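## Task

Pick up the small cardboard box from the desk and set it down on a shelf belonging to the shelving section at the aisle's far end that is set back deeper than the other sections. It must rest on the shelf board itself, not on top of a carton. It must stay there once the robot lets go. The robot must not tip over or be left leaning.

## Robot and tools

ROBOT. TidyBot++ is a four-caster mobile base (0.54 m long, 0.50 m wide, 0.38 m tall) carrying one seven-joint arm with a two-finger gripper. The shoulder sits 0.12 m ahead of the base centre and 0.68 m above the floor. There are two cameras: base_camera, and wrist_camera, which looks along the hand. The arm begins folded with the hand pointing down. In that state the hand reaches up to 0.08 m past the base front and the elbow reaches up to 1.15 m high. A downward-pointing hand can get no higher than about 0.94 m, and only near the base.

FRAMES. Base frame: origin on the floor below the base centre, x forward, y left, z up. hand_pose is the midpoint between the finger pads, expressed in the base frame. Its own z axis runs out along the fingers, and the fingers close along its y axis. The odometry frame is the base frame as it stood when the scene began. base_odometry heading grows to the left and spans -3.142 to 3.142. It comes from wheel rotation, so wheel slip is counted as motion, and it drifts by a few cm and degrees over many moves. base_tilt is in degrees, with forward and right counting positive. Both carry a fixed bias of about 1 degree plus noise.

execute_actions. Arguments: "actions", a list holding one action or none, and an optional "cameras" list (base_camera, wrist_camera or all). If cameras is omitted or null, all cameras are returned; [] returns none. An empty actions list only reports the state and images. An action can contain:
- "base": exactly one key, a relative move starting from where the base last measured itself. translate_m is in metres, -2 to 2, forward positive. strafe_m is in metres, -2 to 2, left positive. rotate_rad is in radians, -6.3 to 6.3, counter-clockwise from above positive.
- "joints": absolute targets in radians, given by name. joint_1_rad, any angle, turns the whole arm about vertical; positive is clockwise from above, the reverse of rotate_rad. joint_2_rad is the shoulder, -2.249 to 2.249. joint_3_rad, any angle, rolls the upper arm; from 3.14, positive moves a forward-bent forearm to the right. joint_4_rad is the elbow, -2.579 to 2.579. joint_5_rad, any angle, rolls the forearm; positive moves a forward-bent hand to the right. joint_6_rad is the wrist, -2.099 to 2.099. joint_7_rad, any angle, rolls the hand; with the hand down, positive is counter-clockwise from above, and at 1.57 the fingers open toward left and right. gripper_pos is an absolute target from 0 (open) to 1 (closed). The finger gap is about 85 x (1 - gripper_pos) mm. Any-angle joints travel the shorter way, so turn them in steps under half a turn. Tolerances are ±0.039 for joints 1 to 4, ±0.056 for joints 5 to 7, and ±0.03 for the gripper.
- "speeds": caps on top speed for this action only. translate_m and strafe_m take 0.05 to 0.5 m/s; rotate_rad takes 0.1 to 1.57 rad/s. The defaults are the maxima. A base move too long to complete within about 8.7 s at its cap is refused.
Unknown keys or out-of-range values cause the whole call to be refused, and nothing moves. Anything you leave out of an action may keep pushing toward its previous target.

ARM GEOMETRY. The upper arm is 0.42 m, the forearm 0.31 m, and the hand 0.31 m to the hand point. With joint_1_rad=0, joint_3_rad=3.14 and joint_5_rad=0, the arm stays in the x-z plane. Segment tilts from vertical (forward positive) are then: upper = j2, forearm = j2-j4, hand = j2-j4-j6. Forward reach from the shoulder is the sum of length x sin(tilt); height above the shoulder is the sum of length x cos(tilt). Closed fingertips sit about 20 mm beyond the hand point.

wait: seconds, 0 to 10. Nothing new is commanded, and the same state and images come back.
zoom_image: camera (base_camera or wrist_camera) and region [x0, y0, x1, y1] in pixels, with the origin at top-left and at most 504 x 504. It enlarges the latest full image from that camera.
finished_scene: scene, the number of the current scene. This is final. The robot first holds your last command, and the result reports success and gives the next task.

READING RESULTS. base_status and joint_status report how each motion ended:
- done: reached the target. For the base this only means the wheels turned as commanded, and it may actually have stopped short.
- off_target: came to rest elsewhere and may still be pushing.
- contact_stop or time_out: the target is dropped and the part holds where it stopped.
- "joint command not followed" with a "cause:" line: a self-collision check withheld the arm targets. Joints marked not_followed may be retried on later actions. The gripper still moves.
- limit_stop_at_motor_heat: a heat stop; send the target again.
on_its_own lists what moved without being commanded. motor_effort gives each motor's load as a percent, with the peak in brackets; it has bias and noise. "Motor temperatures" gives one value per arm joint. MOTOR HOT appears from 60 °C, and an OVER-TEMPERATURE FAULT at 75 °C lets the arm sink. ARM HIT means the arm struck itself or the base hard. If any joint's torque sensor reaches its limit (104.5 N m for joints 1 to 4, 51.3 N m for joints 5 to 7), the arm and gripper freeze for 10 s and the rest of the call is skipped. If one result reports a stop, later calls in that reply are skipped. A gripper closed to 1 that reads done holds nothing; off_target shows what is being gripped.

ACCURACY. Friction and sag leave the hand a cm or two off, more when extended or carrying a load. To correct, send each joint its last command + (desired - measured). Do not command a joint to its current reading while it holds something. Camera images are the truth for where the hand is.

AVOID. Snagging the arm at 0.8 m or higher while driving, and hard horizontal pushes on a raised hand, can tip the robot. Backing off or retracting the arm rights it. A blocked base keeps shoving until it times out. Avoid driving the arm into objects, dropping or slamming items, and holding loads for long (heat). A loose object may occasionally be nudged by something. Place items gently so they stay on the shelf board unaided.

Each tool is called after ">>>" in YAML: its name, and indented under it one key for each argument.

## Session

>>> execute_actions:
  actions: []

Scene clock: 0.00 s.
Motor temperatures (°C, as the motors report them): [35 32 29 34 41 37 38]
base_odometry: x=+0.000 y=+0.000 heading=+0.000 (m, m, rad; odometry frame)
base_tilt: forward=+0.8 right=-0.5 (deg)
base_status: not commanded
joint_positions: joint_1_rad=-0.001 joint_2_rad=-0.347 joint_3_rad=+3.113 joint_4_rad=-2.519 joint_5_rad=-0.044 joint_6_rad=-0.830 joint_7_rad=+1.532 gripper_pos=+0.000
joint_status: not commanded
motor_effort: joint_1_rad=-1 joint_2_rad=-1 joint_3_rad=+0 joint_4_rad=+13 joint_5_rad=+0 joint_6_rad=+2 joint_7_rad=+0 (%)
hand_pose: x=+0.2778 y=+0.0150 z=+0.5913 quat_wxyz=(-0.015, +0.997, -0.019, +0.069) (m; base frame)
pictures: base_camera, wrist_camera
Images, in order (width x height): base_camera 644x364, wrist_camera 644x476.

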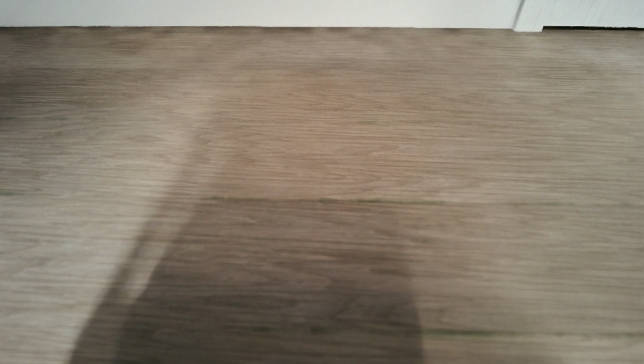

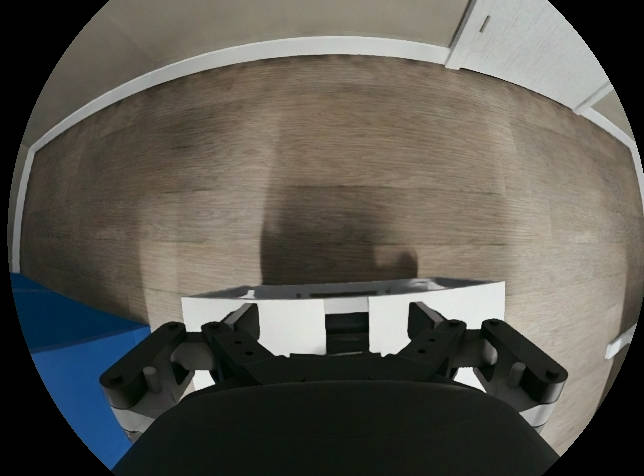

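>>> execute_actions:
  actions:
    - {"base":{"rotate_rad":-1.62},"joints":{"joint_2_rad":-0.3,"joint_3_rad":3.15,"joint_4_rad":-1.9,"joint_5_rad":0.03,"joint_6_rad":-0.52,"joint_7_rad":1.6}}

Scene clock: 6.83 s.
Motor temperatures (°C, as the motors report them): [35 32 29 34 41 37 38]
base_odometry: x=+0.000 y=+0.000 heading=-1.619 (m, m, rad; odometry frame)
base_tilt: forward=+0.8 right=-0.5 (deg)
base_status: done
joint_positions: joint_1_rad=-0.001 joint_2_rad=-0.315 joint_3_rad=+3.140 joint_4_rad=-1.907 joint_5_rad=+0.008 joint_6_rad=-0.555 joint_7_rad=+1.559 gripper_pos=+0.000
joint_status: all done
motor_effort: joint_1_rad=+0(1) joint_2_rad=-8(9) joint_3_rad=+0(1) joint_4_rad=+20(20) joint_5_rad=-1(0) joint_6_rad=+8(9) joint_7_rad=+1(0) (%)
hand_pose: x=+0.5640 y=+0.0010 z=+0.9061 quat_wxyz=(+0.000, +0.879, -0.002, +0.478) (m; base frame)
pictures: base_camera, wrist_camera
Images, in order (width x height): base_camera 644x364, wrist_camera 644x476.

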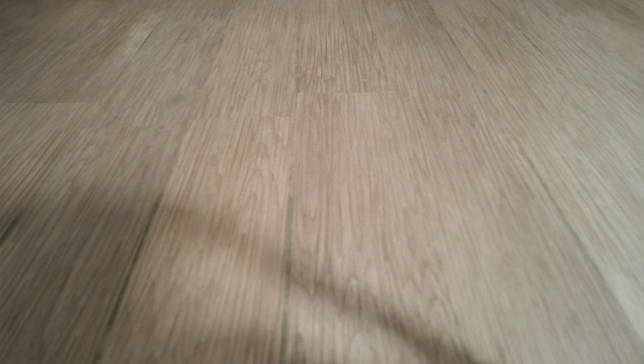

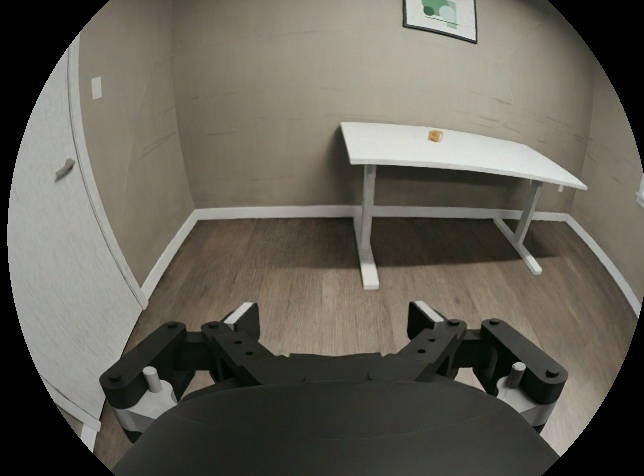

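>>> execute_actions:
  actions:
    - {"base":{"strafe_m":-0.6}}
  cameras: []

>>> execute_actions:
  actions:
    - {"base":{"translate_m":0.75}}

Scene clock: 13.70 s.
Motor temperatures (°C, as the motors report them): [35 32 29 34 41 37 38]
base_odometry: x=-0.599 y=+0.030 heading=-1.620 (m, m, rad; odometry frame)
base_tilt: forward=+0.8 right=-0.5 (deg)
base_status: done
joint_positions: joint_1_rad=-0.001 joint_2_rad=-0.315 joint_3_rad=+3.141 joint_4_rad=-1.907 joint_5_rad=+0.008 joint_6_rad=-0.555 joint_7_rad=+1.559 gripper_pos=+0.000
joint_status: not commanded
motor_effort: joint_1_rad=+0(1) joint_2_rad=-8(9) joint_3_rad=+0(2) joint_4_rad=+20(20) joint_5_rad=-1(0) joint_6_rad=+8(8) joint_7_rad=+1(1) (%)
hand_pose: x=+0.5640 y=+0.0005 z=+0.9061 quat_wxyz=(+0.001, +0.879, -0.003, +0.478) (m; base frame)
pictures: none
No camera images: the call's "cameras" was empty. Leave "cameras" out to get every camera's image.

Scene clock: 16.50 s.
Motor temperatures (°C, as the motors report them): [35 32 29 34 41 37 38]
base_odometry: x=-0.636 y=-0.720 heading=-1.620 (m, m, rad; odometry frame)
base_tilt: forward=+0.8 right=-0.5 (deg)
base_status: done
joint_positions: joint_1_rad=-0.001 joint_2_rad=-0.306 joint_3_rad=+3.141 joint_4_rad=-1.906 joint_5_rad=+0.008 joint_6_rad=-0.554 joint_7_rad=+1.559 gripper_pos=+0.000
joint_status: not commanded
motor_effort: joint_1_rad=+0(0) joint_2_rad=-8(11) joint_3_rad=+0(0) joint_4_rad=+20(20) joint_5_rad=-1(1) joint_6_rad=+8(8) joint_7_rad=+1(1) (%)
hand_pose: x=+0.5664 y=+0.0005 z=+0.9024 quat_wxyz=(+0.001, +0.881, -0.003, +0.474) (m; base frame)
pictures: base_camera, wrist_camera
Images, in order (width x height): base_camera 644x364, wrist_camera 644x476.

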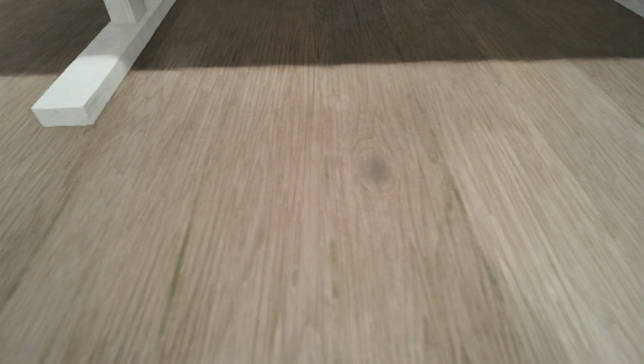

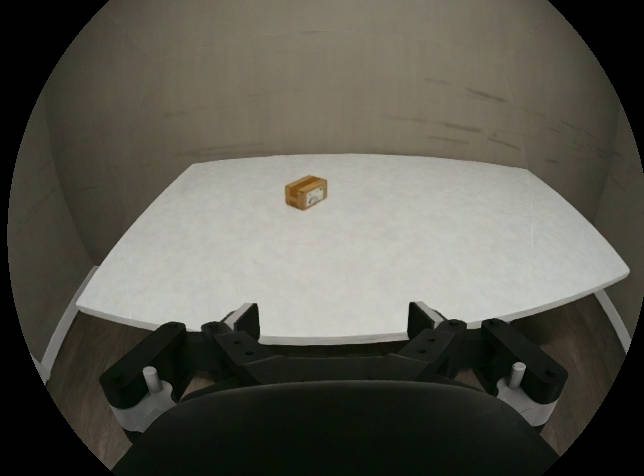

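>>> zoom_image:
  camera: "wrist_camera"
  region: [260, 150, 360, 230]

Region (260, 150, 360, 230) of wrist_camera's 644x476 image, scaled by 5.040; it fills the top 403 rows of this view, and the rest is white.

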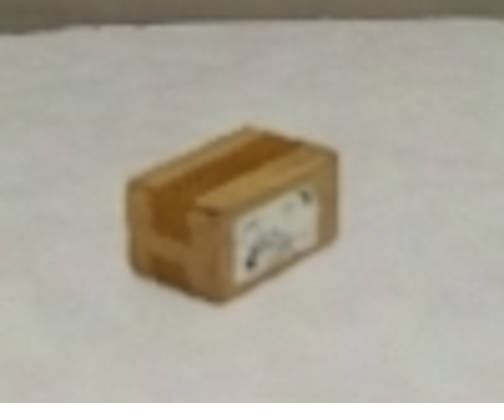

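>>> execute_actions:
  actions:
    - {"base":{"strafe_m":0.49},"joints":{"joint_1_rad":0.63}}
  cameras: []

>>> execute_actions:
  actions:
    - {"base":{"translate_m":0.31},"joints":{"joint_2_rad":0.19,"joint_4_rad":-1.73,"joint_6_rad":-0.23}}

Scene clock: 42.17 s.
Motor temperatures (°C, as the motors report them): [35 32 29 35 42 37 38]
base_odometry: x=-0.147 y=-0.744 heading=-1.620 (m, m, rad; odometry frame)
base_tilt: forward=+0.8 right=-0.5 (deg)
base_status: done
joint_positions: joint_1_rad=+0.616 joint_2_rad=-0.306 joint_3_rad=+3.143 joint_4_rad=-1.906 joint_5_rad=+0.009 joint_6_rad=-0.554 joint_7_rad=+1.559 gripper_pos=+0.000
joint_status: all done
motor_effort: joint_1_rad=+0(2) joint_2_rad=-8(11) joint_3_rad=+0(2) joint_4_rad=+20(20) joint_5_rad=-1(1) joint_6_rad=+7(8) joint_7_rad=+1(1) (%)
hand_pose: x=+0.4837 y=-0.2592 z=+0.9025 quat_wxyz=(+0.145, +0.838, -0.271, +0.451) (m; base frame)
pictures: none
No camera images: the call's "cameras" was empty. Leave "cameras" out to get every camera's image.

Scene clock: 44.07 s.
Motor temperatures (°C, as the motors report them): [35 32 29 35 42 37 38]
base_odometry: x=-0.162 y=-1.054 heading=-1.620 (m, m, rad; odometry frame)
base_tilt: forward=+0.8 right=-0.4 (deg)
base_status: done
joint_positions: joint_1_rad=+0.619 joint_2_rad=+0.195 joint_3_rad=+3.143 joint_4_rad=-1.740 joint_5_rad=+0.009 joint_6_rad=-0.267 joint_7_rad=+1.559 gripper_pos=+0.000
joint_status: all done
motor_effort: joint_1_rad=+0(1) joint_2_rad=-26(28) joint_3_rad=-1(2) joint_4_rad=+19(20) joint_5_rad=+0(1) joint_6_rad=+8(8) joint_7_rad=+1(1) (%)
hand_pose: x=+0.6294 y=-0.3635 z=+0.7992 quat_wxyz=(+0.139, +0.848, -0.274, +0.431) (m; base frame)
pictures: base_camera, wrist_camera
Images, in order (width x height): base_camera 644x364, wrist_camera 644x476.

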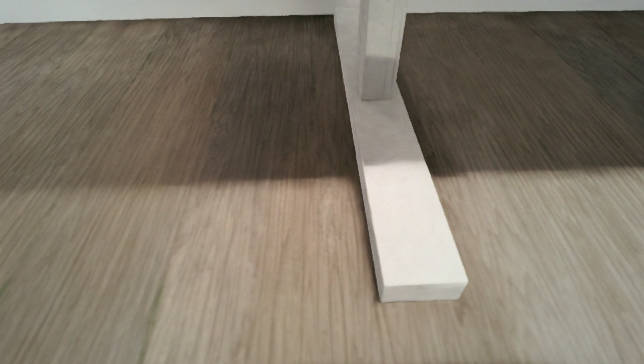

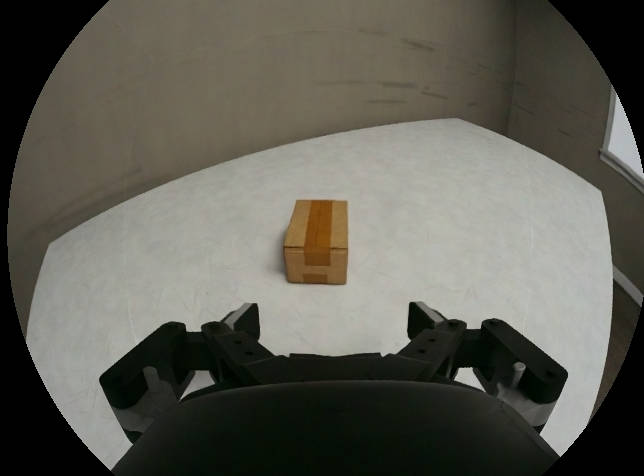

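>>> execute_actions:
  actions:
    - {"base":{"strafe_m":0.012},"joints":{"joint_2_rad":0.305,"joint_4_rad":-1.70,"joint_6_rad":-0.146}}
  cameras: ["wrist_camera"]

>>> execute_actions:
  actions:
    - {"joints":{"joint_2_rad":0.50,"joint_4_rad":-1.39,"joint_6_rad":-0.33}}
  cameras: ["wrist_camera"]

Scene clock: 58.70 s.
Motor temperatures (°C, as the motors report them): [35 32 29 35 42 37 38]
base_odometry: x=-0.150 y=-1.054 heading=-1.620 (m, m, rad; odometry frame)
base_tilt: forward=+0.8 right=-0.4 (deg)
base_status: done
joint_positions: joint_1_rad=+0.621 joint_2_rad=+0.301 joint_3_rad=+3.143 joint_4_rad=-1.708 joint_5_rad=+0.009 joint_6_rad=-0.183 joint_7_rad=+1.559 gripper_pos=+0.000
joint_status: all done
motor_effort: joint_1_rad=-1(3) joint_2_rad=-28(30) joint_3_rad=-1(2) joint_4_rad=+18(19) joint_5_rad=+0(1) joint_6_rad=+7(9) joint_7_rad=+0(1) (%)
hand_pose: x=+0.6575 y=-0.3857 z=+0.7691 quat_wxyz=(+0.140, +0.846, -0.274, +0.435) (m; base frame)
pictures: wrist_camera
Images, in order (width x height): wrist_camera 644x476.

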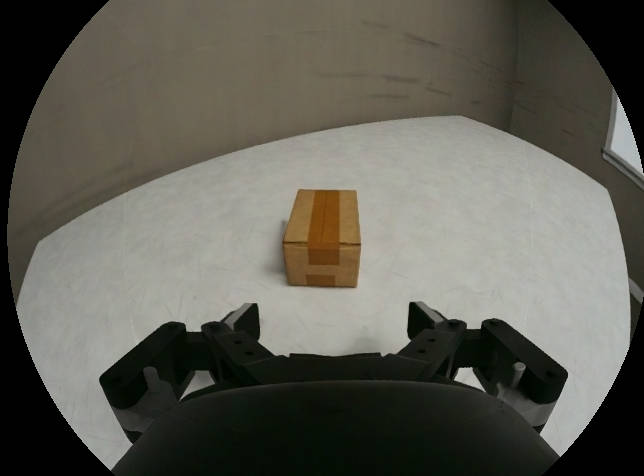

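Scene clock: 60.10 s.
Motor temperatures (°C, as the motors report them): [35 32 29 35 42 37 38]
base_odometry: x=-0.150 y=-1.054 heading=-1.620 (m, m, rad; odometry frame)
base_tilt: forward=+0.8 right=-0.4 (deg)
base_status: not commanded
joint_positions: joint_1_rad=+0.621 joint_2_rad=+0.490 joint_3_rad=+3.143 joint_4_rad=-1.401 joint_5_rad=+0.009 joint_6_rad=-0.293 joint_7_rad=+1.559 gripper_pos=+0.000
joint_status: all done
motor_effort: joint_1_rad=+0(0) joint_2_rad=-34(35) joint_3_rad=-1(1) joint_4_rad=+19(19) joint_5_rad=-1(1) joint_6_rad=+7(8) joint_7_rad=+0(1) (%)
hand_pose: x=+0.7294 y=-0.4375 z=+0.7745 quat_wxyz=(+0.142, +0.844, -0.274, +0.438) (m; base frame)
pictures: wrist_camera
Images, in order (width x height): wrist_camera 644x476.

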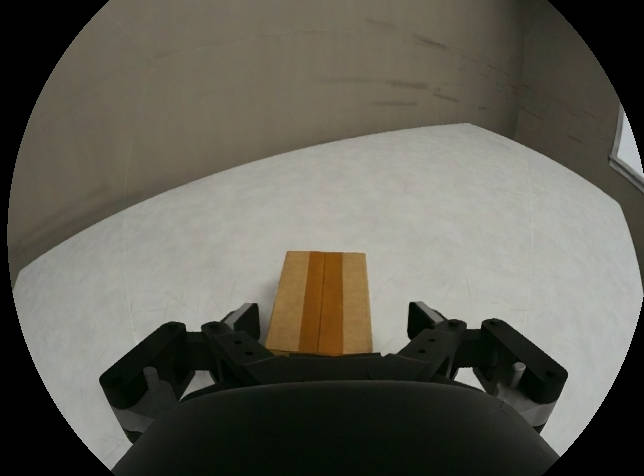

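Slightly high; lower ~1.2 cm, then close.

>>> execute_actions:
  actions:
    - {"joints":{"joint_2_rad":0.518,"joint_1_rad":0.605}}
  cameras: ["wrist_camera"]

>>> execute_actions:
  actions:
    - {"joints":{"gripper_pos":1.0}}
  cameras: ["wrist_camera"]

Scene clock: 65.03 s.
Motor temperatures (°C, as the motors report them): [35 32 29 35 42 37 38]
base_odometry: x=-0.150 y=-1.054 heading=-1.620 (m, m, rad; odometry frame)
base_tilt: forward=+0.8 right=-0.4 (deg)
base_status: not commanded
joint_positions: joint_1_rad=+0.612 joint_2_rad=+0.503 joint_3_rad=+3.143 joint_4_rad=-1.400 joint_5_rad=+0.009 joint_6_rad=-0.293 joint_7_rad=+1.559 gripper_pos=+0.000
joint_status: all done
motor_effort: joint_1_rad=+0(2) joint_2_rad=-37(35) joint_3_rad=-1(2) joint_4_rad=+19(19) joint_5_rad=-1(0) joint_6_rad=+8(7) joint_7_rad=+1(1) (%)
hand_pose: x=+0.7347 y=-0.4326 z=+0.7656 quat_wxyz=(+0.138, +0.848, -0.271, +0.434) (m; base frame)
pictures: wrist_camera
Images, in order (width x height): wrist_camera 644x476.

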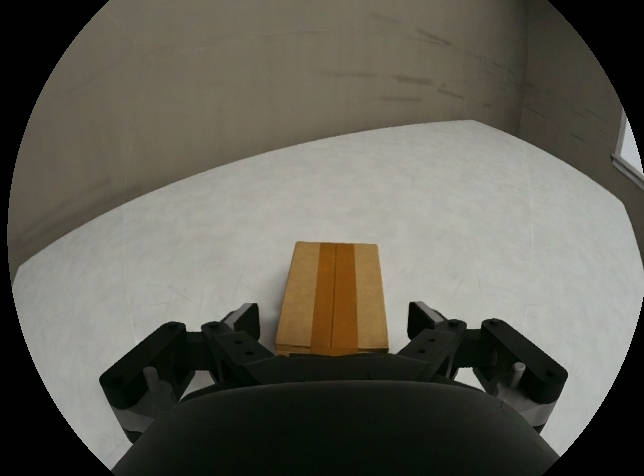

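Scene clock: 66.13 s.
Motor temperatures (°C, as the motors report them): [35 32 29 35 42 37 38]
base_odometry: x=-0.150 y=-1.054 heading=-1.620 (m, m, rad; odometry frame)
base_tilt: forward=+0.8 right=-0.5 (deg)
base_status: not commanded
joint_positions: joint_1_rad=+0.612 joint_2_rad=+0.504 joint_3_rad=+3.143 joint_4_rad=-1.398 joint_5_rad=+0.009 joint_6_rad=-0.294 joint_7_rad=+1.559 gripper_pos=+0.364
joint_status: gripper_pos off_target (ended at +0.364, target +1.000)
motor_effort: joint_1_rad=-1(0) joint_2_rad=-34(37) joint_3_rad=-1(1) joint_4_rad=+18(20) joint_5_rad=+1(1) joint_6_rad=+8(8) joint_7_rad=+1(1) (%)
hand_pose: x=+0.7351 y=-0.4329 z=+0.7663 quat_wxyz=(+0.138, +0.848, -0.270, +0.434) (m; base frame)
pictures: wrist_camera
Images, in order (width x height): wrist_camera 644x476.

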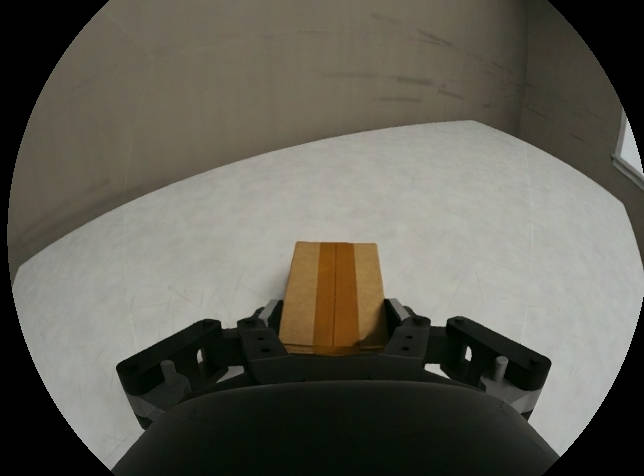

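>>> execute_actions:
  actions:
    - {"joints":{"joint_2_rad":0.3}}
  cameras: []

>>> execute_actions:
  actions:
    - {"base":{"translate_m":-0.45},"joints":{"joint_1_rad":0.0,"joint_2_rad":-0.3,"joint_4_rad":-1.9,"joint_6_rad":-0.4}}
  cameras: []

>>> execute_actions:
  actions:
    - {"base":{"rotate_rad":-3.142},"joints":{"joint_4_rad":-2.0,"joint_6_rad":-0.6}}

Scene clock: 72.57 s.
Motor temperatures (°C, as the motors report them): [35 32 29 35 42 37 38]
base_odometry: x=-0.150 y=-1.054 heading=-1.620 (m, m, rad; odometry frame)
base_tilt: forward=+0.8 right=-0.4 (deg)
base_status: not commanded
joint_positions: joint_1_rad=+0.612 joint_2_rad=+0.301 joint_3_rad=+3.143 joint_4_rad=-1.393 joint_5_rad=+0.009 joint_6_rad=-0.301 joint_7_rad=+1.559 gripper_pos=+0.364
joint_status: all done
motor_effort: joint_1_rad=-1(0) joint_2_rad=-31(40) joint_3_rad=-1(1) joint_4_rad=+21(22) joint_5_rad=-1(1) joint_6_rad=+8(9) joint_7_rad=+1(0) (%)
hand_pose: x=+0.7085 y=-0.4142 z=+0.9163 quat_wxyz=(+0.164, +0.801, -0.256, +0.517) (m; base frame)
pictures: none
No camera images: the call's "cameras" was empty. Leave "cameras" out to get every camera's image.

Scene clock: 74.80 s.
Motor temperatures (°C, as the motors report them): [35 32 29 35 42 37 38]
base_odometry: x=-0.128 y=-0.605 heading=-1.620 (m, m, rad; odometry frame)
base_tilt: forward=+0.8 right=-0.4 (deg)
base_status: done
joint_positions: joint_1_rad=+0.012 joint_2_rad=-0.299 joint_3_rad=+3.143 joint_4_rad=-1.897 joint_5_rad=+0.009 joint_6_rad=-0.370 joint_7_rad=+1.559 gripper_pos=+0.364
joint_status: all done
motor_effort: joint_1_rad=+0(2) joint_2_rad=-10(34) joint_3_rad=+0(2) joint_4_rad=+21(22) joint_5_rad=+0(0) joint_6_rad=+9(10) joint_7_rad=+1(1) (%)
hand_pose: x=+0.5963 y=-0.0061 z=+0.9544 quat_wxyz=(+0.004, +0.833, -0.008, +0.553) (m; base frame)
pictures: none
No camera images: the call's "cameras" was empty. Leave "cameras" out to get every camera's image.

Scene clock: 78.10 s.
Motor temperatures (°C, as the motors report them): [35 32 29 35 42 37 38]
base_odometry: x=-0.128 y=-0.605 heading=+1.522 (m, m, rad; odometry frame)
base_tilt: forward=+0.8 right=-0.5 (deg)
base_status: done
joint_positions: joint_1_rad=+0.008 joint_2_rad=-0.299 joint_3_rad=+3.144 joint_4_rad=-2.005 joint_5_rad=+0.009 joint_6_rad=-0.579 joint_7_rad=+1.559 gripper_pos=+0.364
joint_status: all done
motor_effort: joint_1_rad=-1(1) joint_2_rad=-10(11) joint_3_rad=+0(2) joint_4_rad=+20(23) joint_5_rad=-2(1) joint_6_rad=+7(10) joint_7_rad=+1(1) (%)
hand_pose: x=+0.5418 y=-0.0047 z=+0.8374 quat_wxyz=(+0.003, +0.910, -0.008, +0.415) (m; base frame)
pictures: base_camera, wrist_camera
Images, in order (width x height): base_camera 644x364, wrist_camera 644x476.

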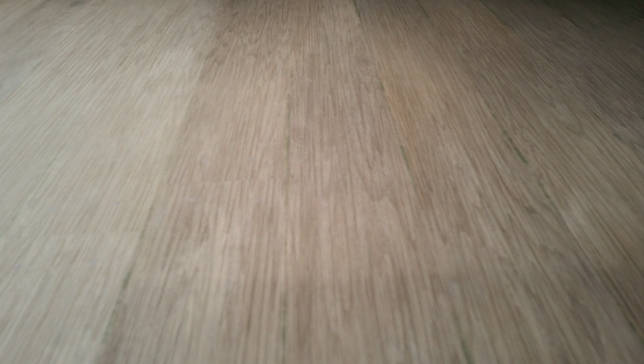

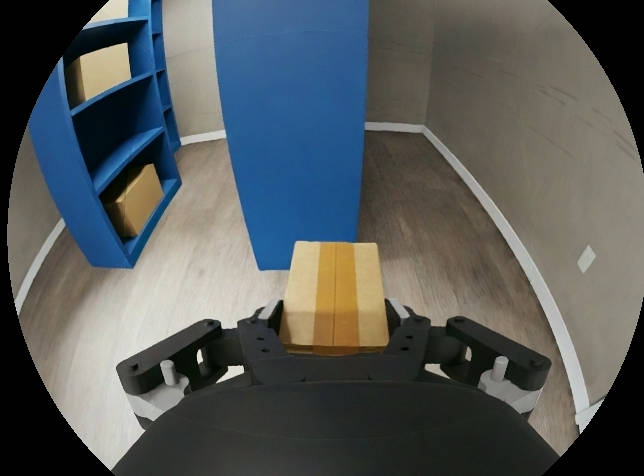

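>>> execute_actions:
  actions:
    - {"base":{"strafe_m":0.7}}

Scene clock: 87.80 s.
Motor temperatures (°C, as the motors report them): [35 32 29 35 42 37 38]
base_odometry: x=-0.827 y=-0.570 heading=+1.521 (m, m, rad; odometry frame)
base_tilt: forward=+0.8 right=-0.5 (deg)
base_status: done
joint_positions: joint_1_rad=+0.008 joint_2_rad=-0.299 joint_3_rad=+3.144 joint_4_rad=-2.005 joint_5_rad=+0.009 joint_6_rad=-0.579 joint_7_rad=+1.559 gripper_pos=+0.364
joint_status: not commanded
motor_effort: joint_1_rad=+0(1) joint_2_rad=-10(10) joint_3_rad=+0(3) joint_4_rad=+20(20) joint_5_rad=+0(0) joint_6_rad=+8(7) joint_7_rad=+1(1) (%)
hand_pose: x=+0.5418 y=-0.0048 z=+0.8374 quat_wxyz=(+0.003, +0.910, -0.008, +0.415) (m; base frame)
pictures: base_camera, wrist_camera
Images, in order (width x height): base_camera 644x364, wrist_camera 644x476.

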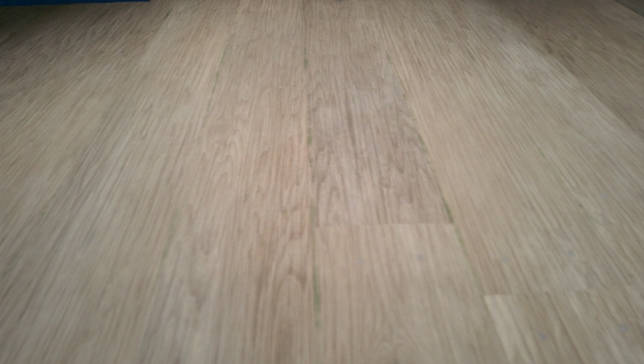

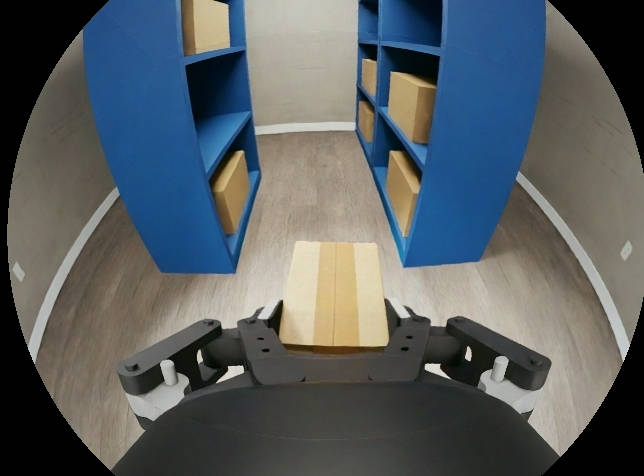

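>>> execute_actions:
  actions:
    - {"base":{"rotate_rad":0.04}}
  cameras: []

>>> execute_actions:
  actions:
    - {"base":{"translate_m":0.9}}

Scene clock: 92.00 s.
Motor temperatures (°C, as the motors report them): [35 32 29 35 42 37 38]
base_odometry: x=-0.827 y=-0.570 heading=+1.561 (m, m, rad; odometry frame)
base_tilt: forward=+0.8 right=-0.5 (deg)
base_status: done
joint_positions: joint_1_rad=+0.005 joint_2_rad=-0.299 joint_3_rad=+3.145 joint_4_rad=-2.005 joint_5_rad=+0.010 joint_6_rad=-0.579 joint_7_rad=+1.559 gripper_pos=+0.364
joint_status: not commanded
motor_effort: joint_1_rad=+0(3) joint_2_rad=-10(10) joint_3_rad=+0(3) joint_4_rad=+20(20) joint_5_rad=-1(2) joint_6_rad=+8(7) joint_7_rad=+0(1) (%)
hand_pose: x=+0.5419 y=-0.0037 z=+0.8374 quat_wxyz=(+0.003, +0.910, -0.006, +0.415) (m; base frame)
pictures: none
No camera images: the call's "cameras" was empty. Leave "cameras" out to get every camera's image.

Scene clock: 95.10 s.
Motor temperatures (°C, as the motors report them): [35 32 29 35 42 37 38]
base_odometry: x=-0.819 y=+0.331 heading=+1.561 (m, m, rad; odometry frame)
base_tilt: forward=+0.8 right=-0.5 (deg)
base_status: done
joint_positions: joint_1_rad=+0.005 joint_2_rad=-0.297 joint_3_rad=+3.145 joint_4_rad=-2.005 joint_5_rad=+0.010 joint_6_rad=-0.579 joint_7_rad=+1.559 gripper_pos=+0.364
joint_status: not commanded
motor_effort: joint_1_rad=+0(1) joint_2_rad=-9(12) joint_3_rad=+0(0) joint_4_rad=+20(21) joint_5_rad=-1(0) joint_6_rad=+8(9) joint_7_rad=+1(1) (%)
hand_pose: x=+0.5420 y=-0.0037 z=+0.8370 quat_wxyz=(+0.003, +0.910, -0.006, +0.415) (m; base frame)
pictures: base_camera, wrist_camera
Images, in order (width x height): base_camera 644x364, wrist_camera 644x476.

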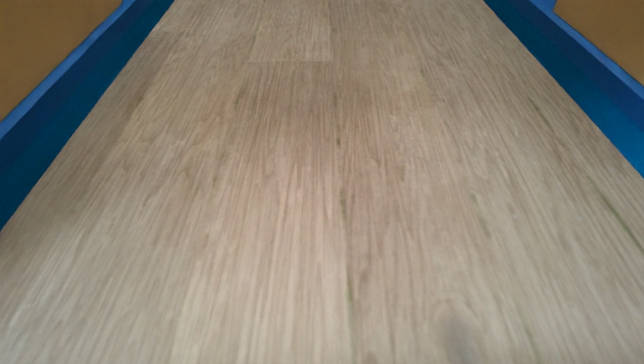

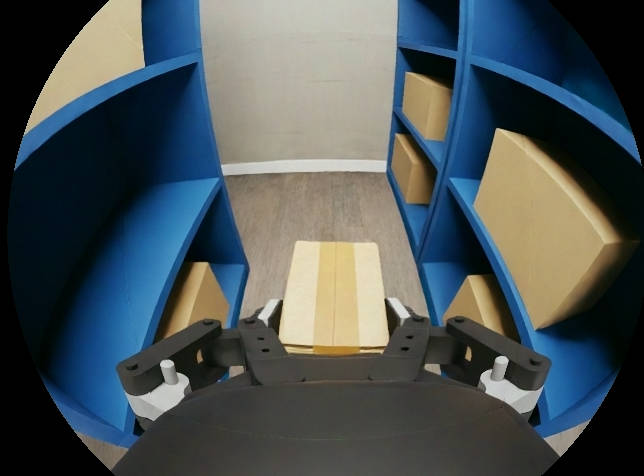

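>>> execute_actions:
  actions:
    - {"base":{"translate_m":1.25}}

>>> execute_actions:
  actions:
    - {"base":{"translate_m":0.45},"joints":{"joint_1_rad":-1.58,"joint_6_rad":-0.3},"speeds":{"translate_m":0.3}}

Scene clock: 104.30 s.
Motor temperatures (°C, as the motors report them): [35 32 29 35 42 37 38]
base_odometry: x=-0.807 y=+1.581 heading=+1.561 (m, m, rad; odometry frame)
base_tilt: forward=+0.8 right=-0.5 (deg)
base_status: done
joint_positions: joint_1_rad=+0.005 joint_2_rad=-0.297 joint_3_rad=+3.145 joint_4_rad=-2.005 joint_5_rad=+0.010 joint_6_rad=-0.579 joint_7_rad=+1.559 gripper_pos=+0.364
joint_status: not commanded
motor_effort: joint_1_rad=-1(0) joint_2_rad=-10(12) joint_3_rad=+0(0) joint_4_rad=+20(21) joint_5_rad=+0(0) joint_6_rad=+8(8) joint_7_rad=+0(1) (%)
hand_pose: x=+0.5421 y=-0.0037 z=+0.8367 quat_wxyz=(+0.003, +0.910, -0.006, +0.414) (m; base frame)
pictures: base_camera, wrist_camera
Images, in order (width x height): base_camera 644x364, wrist_camera 644x476.

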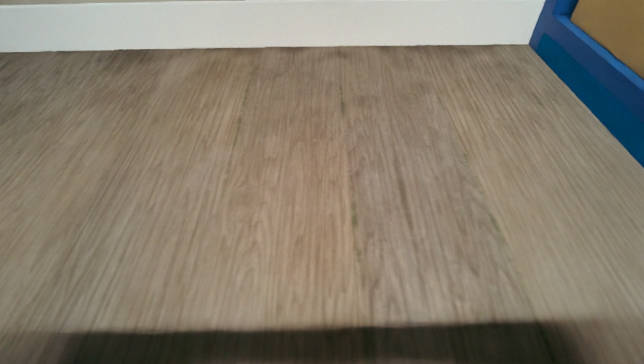

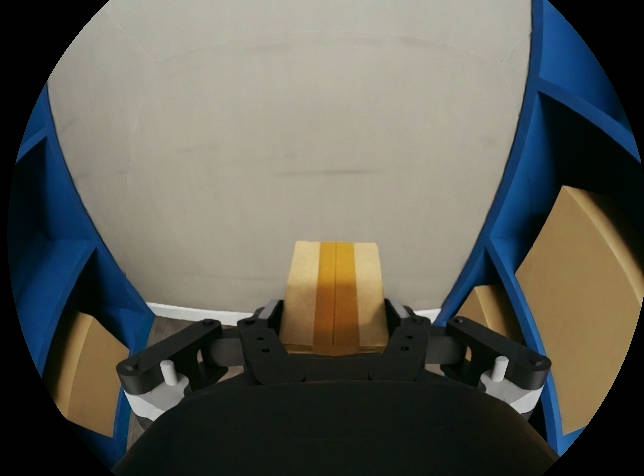

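Scene clock: 107.10 s.
Motor temperatures (°C, as the motors report them): [35 32 29 35 42 37 38]
base_odometry: x=-0.803 y=+2.031 heading=+1.561 (m, m, rad; odometry frame)
base_tilt: forward=+0.8 right=-0.5 (deg)
base_status: done
joint_positions: joint_1_rad=-1.569 joint_2_rad=-0.298 joint_3_rad=+3.145 joint_4_rad=-2.005 joint_5_rad=+0.010 joint_6_rad=-0.345 joint_7_rad=+1.559 gripper_pos=+0.364
joint_status: all done
motor_effort: joint_1_rad=-1(1) joint_2_rad=-10(11) joint_3_rad=+0(1) joint_4_rad=+21(21) joint_5_rad=-1(1) joint_6_rad=+9(9) joint_7_rad=+1(1) (%)
hand_pose: x=+0.1210 y=+0.4640 z=+0.8972 quat_wxyz=(-0.365, +0.608, +0.602, +0.368) (m; base frame)
pictures: base_camera, wrist_camera
Images, in order (width x height): base_camera 644x364, wrist_camera 644x476.

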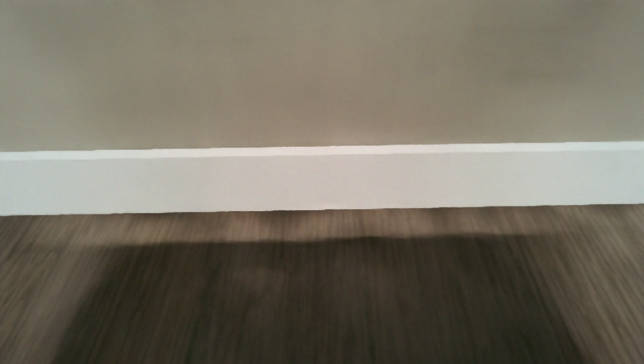

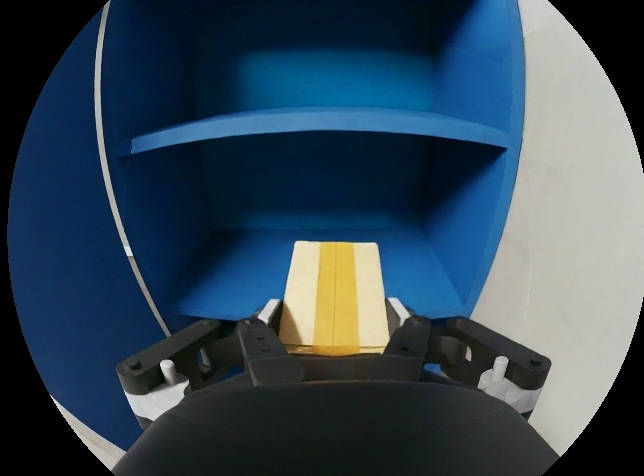

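>>> execute_actions:
  actions:
    - {"base":{"translate_m":0.07},"joints":{"joint_2_rad":0.54,"joint_4_rad":-1.82,"joint_6_rad":0.2}}

Scene clock: 117.13 s.
Motor temperatures (°C, as the motors report them): [35 32 29 35 42 37 38]
base_odometry: x=-0.803 y=+2.101 heading=+1.561 (m, m, rad; odometry frame)
base_tilt: forward=+0.8 right=-0.5 (deg)
base_status: done
joint_positions: joint_1_rad=-1.571 joint_2_rad=+0.539 joint_3_rad=+3.147 joint_4_rad=-1.837 joint_5_rad=+0.010 joint_6_rad=+0.156 joint_7_rad=+1.559 gripper_pos=+0.364
joint_status: all done
motor_effort: joint_1_rad=-1(1) joint_2_rad=-34(34) joint_3_rad=-1(1) joint_4_rad=+15(21) joint_5_rad=-1(0) joint_6_rad=+8(9) joint_7_rad=+0(1) (%)
hand_pose: x=+0.1207 y=+0.6820 z=+0.6281 quat_wxyz=(-0.314, +0.635, +0.632, +0.315) (m; base frame)
pictures: base_camera, wrist_camera
Images, in order (width x height): base_camera 644x364, wrist_camera 644x476.

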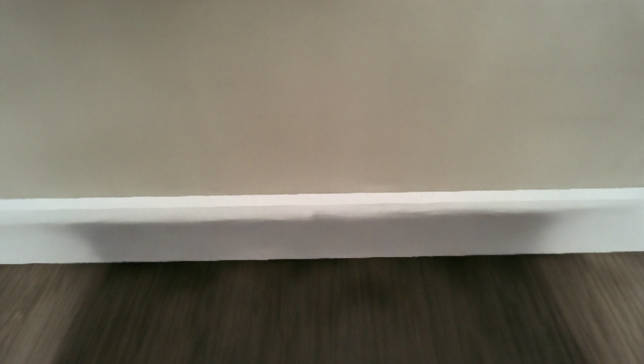

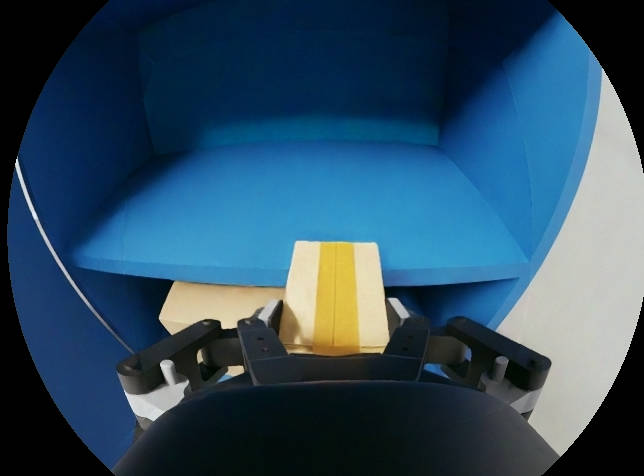

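Mirror of scene 1's view. Proceed.

>>> execute_actions:
  actions:
    - {"base":{"strafe_m":0.27},"speeds":{"strafe_m":0.25}}
  cameras: ["wrist_camera"]

>>> execute_actions:
  actions:
    - {"joints":{"joint_2_rad":0.65,"joint_6_rad":0.33}}
  cameras: ["wrist_camera"]

Scene clock: 124.27 s.
Motor temperatures (°C, as the motors report them): [35 32 29 35 42 37 38]
base_odometry: x=-1.073 y=+2.104 heading=+1.561 (m, m, rad; odometry frame)
base_tilt: forward=+0.8 right=-0.5 (deg)
base_status: done
joint_positions: joint_1_rad=-1.571 joint_2_rad=+0.540 joint_3_rad=+3.147 joint_4_rad=-1.831 joint_5_rad=+0.010 joint_6_rad=+0.158 joint_7_rad=+1.559 gripper_pos=+0.364
joint_status: not commanded
motor_effort: joint_1_rad=-1(1) joint_2_rad=-34(36) joint_3_rad=-1(1) joint_4_rad=+16(17) joint_5_rad=-1(0) joint_6_rad=+8(9) joint_7_rad=+1(1) (%)
hand_pose: x=+0.1207 y=+0.6849 z=+0.6312 quat_wxyz=(-0.316, +0.634, +0.631, +0.318) (m; base frame)
pictures: wrist_camera
Images, in order (width x height): wrist_camera 644x476.

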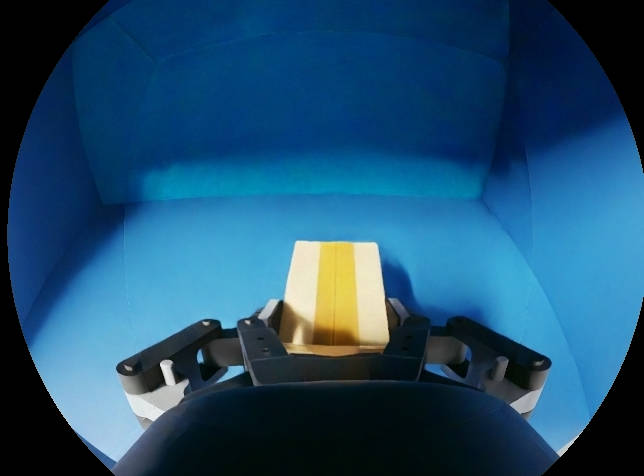

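Scene clock: 125.27 s.
Motor temperatures (°C, as the motors report them): [35 32 29 35 42 37 38]
base_odometry: x=-1.073 y=+2.104 heading=+1.561 (m, m, rad; odometry frame)
base_tilt: forward=+0.7 right=-0.5 (deg)
base_status: not commanded
joint_positions: joint_1_rad=-1.571 joint_2_rad=+0.654 joint_3_rad=+3.147 joint_4_rad=-1.831 joint_5_rad=+0.010 joint_6_rad=+0.286 joint_7_rad=+1.559 gripper_pos=+0.364
joint_status: all done
motor_effort: joint_1_rad=+0(0) joint_2_rad=-35(38) joint_3_rad=-1(1) joint_4_rad=+14(16) joint_5_rad=-1(1) joint_6_rad=+8(9) joint_7_rad=+1(1) (%)
hand_pose: x=+0.1204 y=+0.7000 z=+0.5838 quat_wxyz=(-0.321, +0.631, +0.629, +0.322) (m; base frame)
pictures: wrist_camera
Images, in order (width x height): wrist_camera 644x476.

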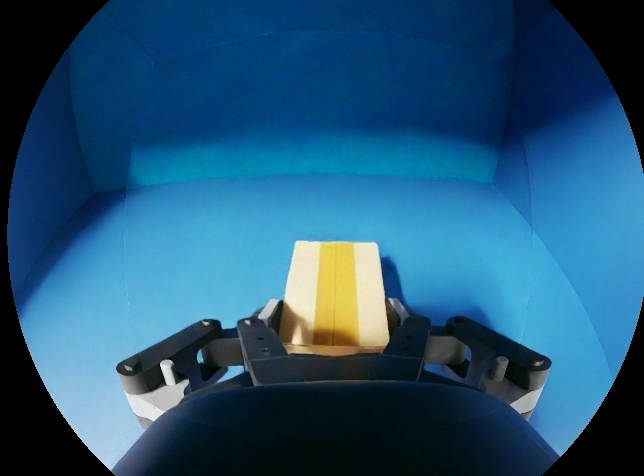

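>>> execute_actions:
  actions:
    - {"joints":{"joint_2_rad":0.69}}
  cameras: []

Scene clock: 128.20 s.
Motor temperatures (°C, as the motors report them): [35 32 29 35 42 37 38]
base_odometry: x=-1.073 y=+2.104 heading=+1.561 (m, m, rad; odometry frame)
base_tilt: forward=+0.8 right=-0.5 (deg)
base_status: not commanded
joint_positions: joint_1_rad=-1.571 joint_2_rad=+0.666 joint_3_rad=+3.147 joint_4_rad=-1.826 joint_5_rad=+0.010 joint_6_rad=+0.296 joint_7_rad=+1.560 gripper_pos=+0.364
joint_status: all done
motor_effort: joint_1_rad=+0(0) joint_2_rad=-34(35) joint_3_rad=-1(1) joint_4_rad=+13(14) joint_5_rad=-1(2) joint_6_rad=+6(8) joint_7_rad=+1(0) (%)
hand_pose: x=+0.1203 y=+0.7027 z=+0.5805 quat_wxyz=(-0.322, +0.630, +0.628, +0.323) (m; base frame)
pictures: none
No camera images: the call's "cameras" was empty. Leave "cameras" out to get every camera's image.

>>> execute_actions:
  actions:
    - {"joints":{"gripper_pos":0.0,"joint_2_rad":0.665}}
  cameras: []

>>> execute_actions:
  actions:
    - {"base":{"strafe_m":-0.2},"joints":{"joint_2_rad":0.59}}
  cameras: ["wrist_camera"]

Scene clock: 133.77 s.
Motor temperatures (°C, as the motors report them): [35 33 29 35 42 37 38]
base_odometry: x=-1.073 y=+2.104 heading=+1.561 (m, m, rad; odometry frame)
base_tilt: forward=+0.8 right=-0.5 (deg)
base_status: not commanded
joint_positions: joint_1_rad=-1.571 joint_2_rad=+0.665 joint_3_rad=+3.147 joint_4_rad=-1.826 joint_5_rad=+0.010 joint_6_rad=+0.296 joint_7_rad=+1.560 gripper_pos=+0.000
joint_status: all done
motor_effort: joint_1_rad=-1(0) joint_2_rad=-35(36) joint_3_rad=-1(1) joint_4_rad=+14(14) joint_5_rad=+0(2) joint_6_rad=+7(8) joint_7_rad=+1(1) (%)
hand_pose: x=+0.1203 y=+0.7028 z=+0.5806 quat_wxyz=(-0.322, +0.630, +0.628, +0.323) (m; base frame)
pictures: none
No camera images: the call's "cameras" was empty. Leave "cameras" out to get every camera's image.

Scene clock: 135.40 s.
Motor temperatures (°C, as the motors report them): [35 33 29 35 42 37 38]
base_odometry: x=-0.873 y=+2.102 heading=+1.561 (m, m, rad; odometry frame)
base_tilt: forward=+0.8 right=-0.5 (deg)
base_status: done
joint_positions: joint_1_rad=-1.573 joint_2_rad=+0.596 joint_3_rad=+3.147 joint_4_rad=-1.822 joint_5_rad=+0.010 joint_6_rad=+0.296 joint_7_rad=+1.560 gripper_pos=+0.000
joint_status: all done
motor_effort: joint_1_rad=+0(2) joint_2_rad=-32(37) joint_3_rad=-1(2) joint_4_rad=+15(16) joint_5_rad=-1(1) joint_6_rad=+8(8) joint_7_rad=+1(1) (%)
hand_pose: x=+0.1188 y=+0.7097 z=+0.6313 quat_wxyz=(-0.345, +0.618, +0.617, +0.345) (m; base frame)
pictures: wrist_camera
Images, in order (width x height): wrist_camera 644x476.

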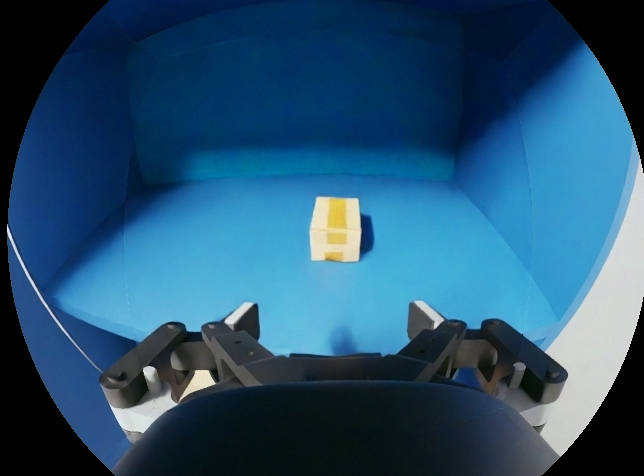

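>>> finished_scene:
  scene: 2

The scene is finished: the task was done.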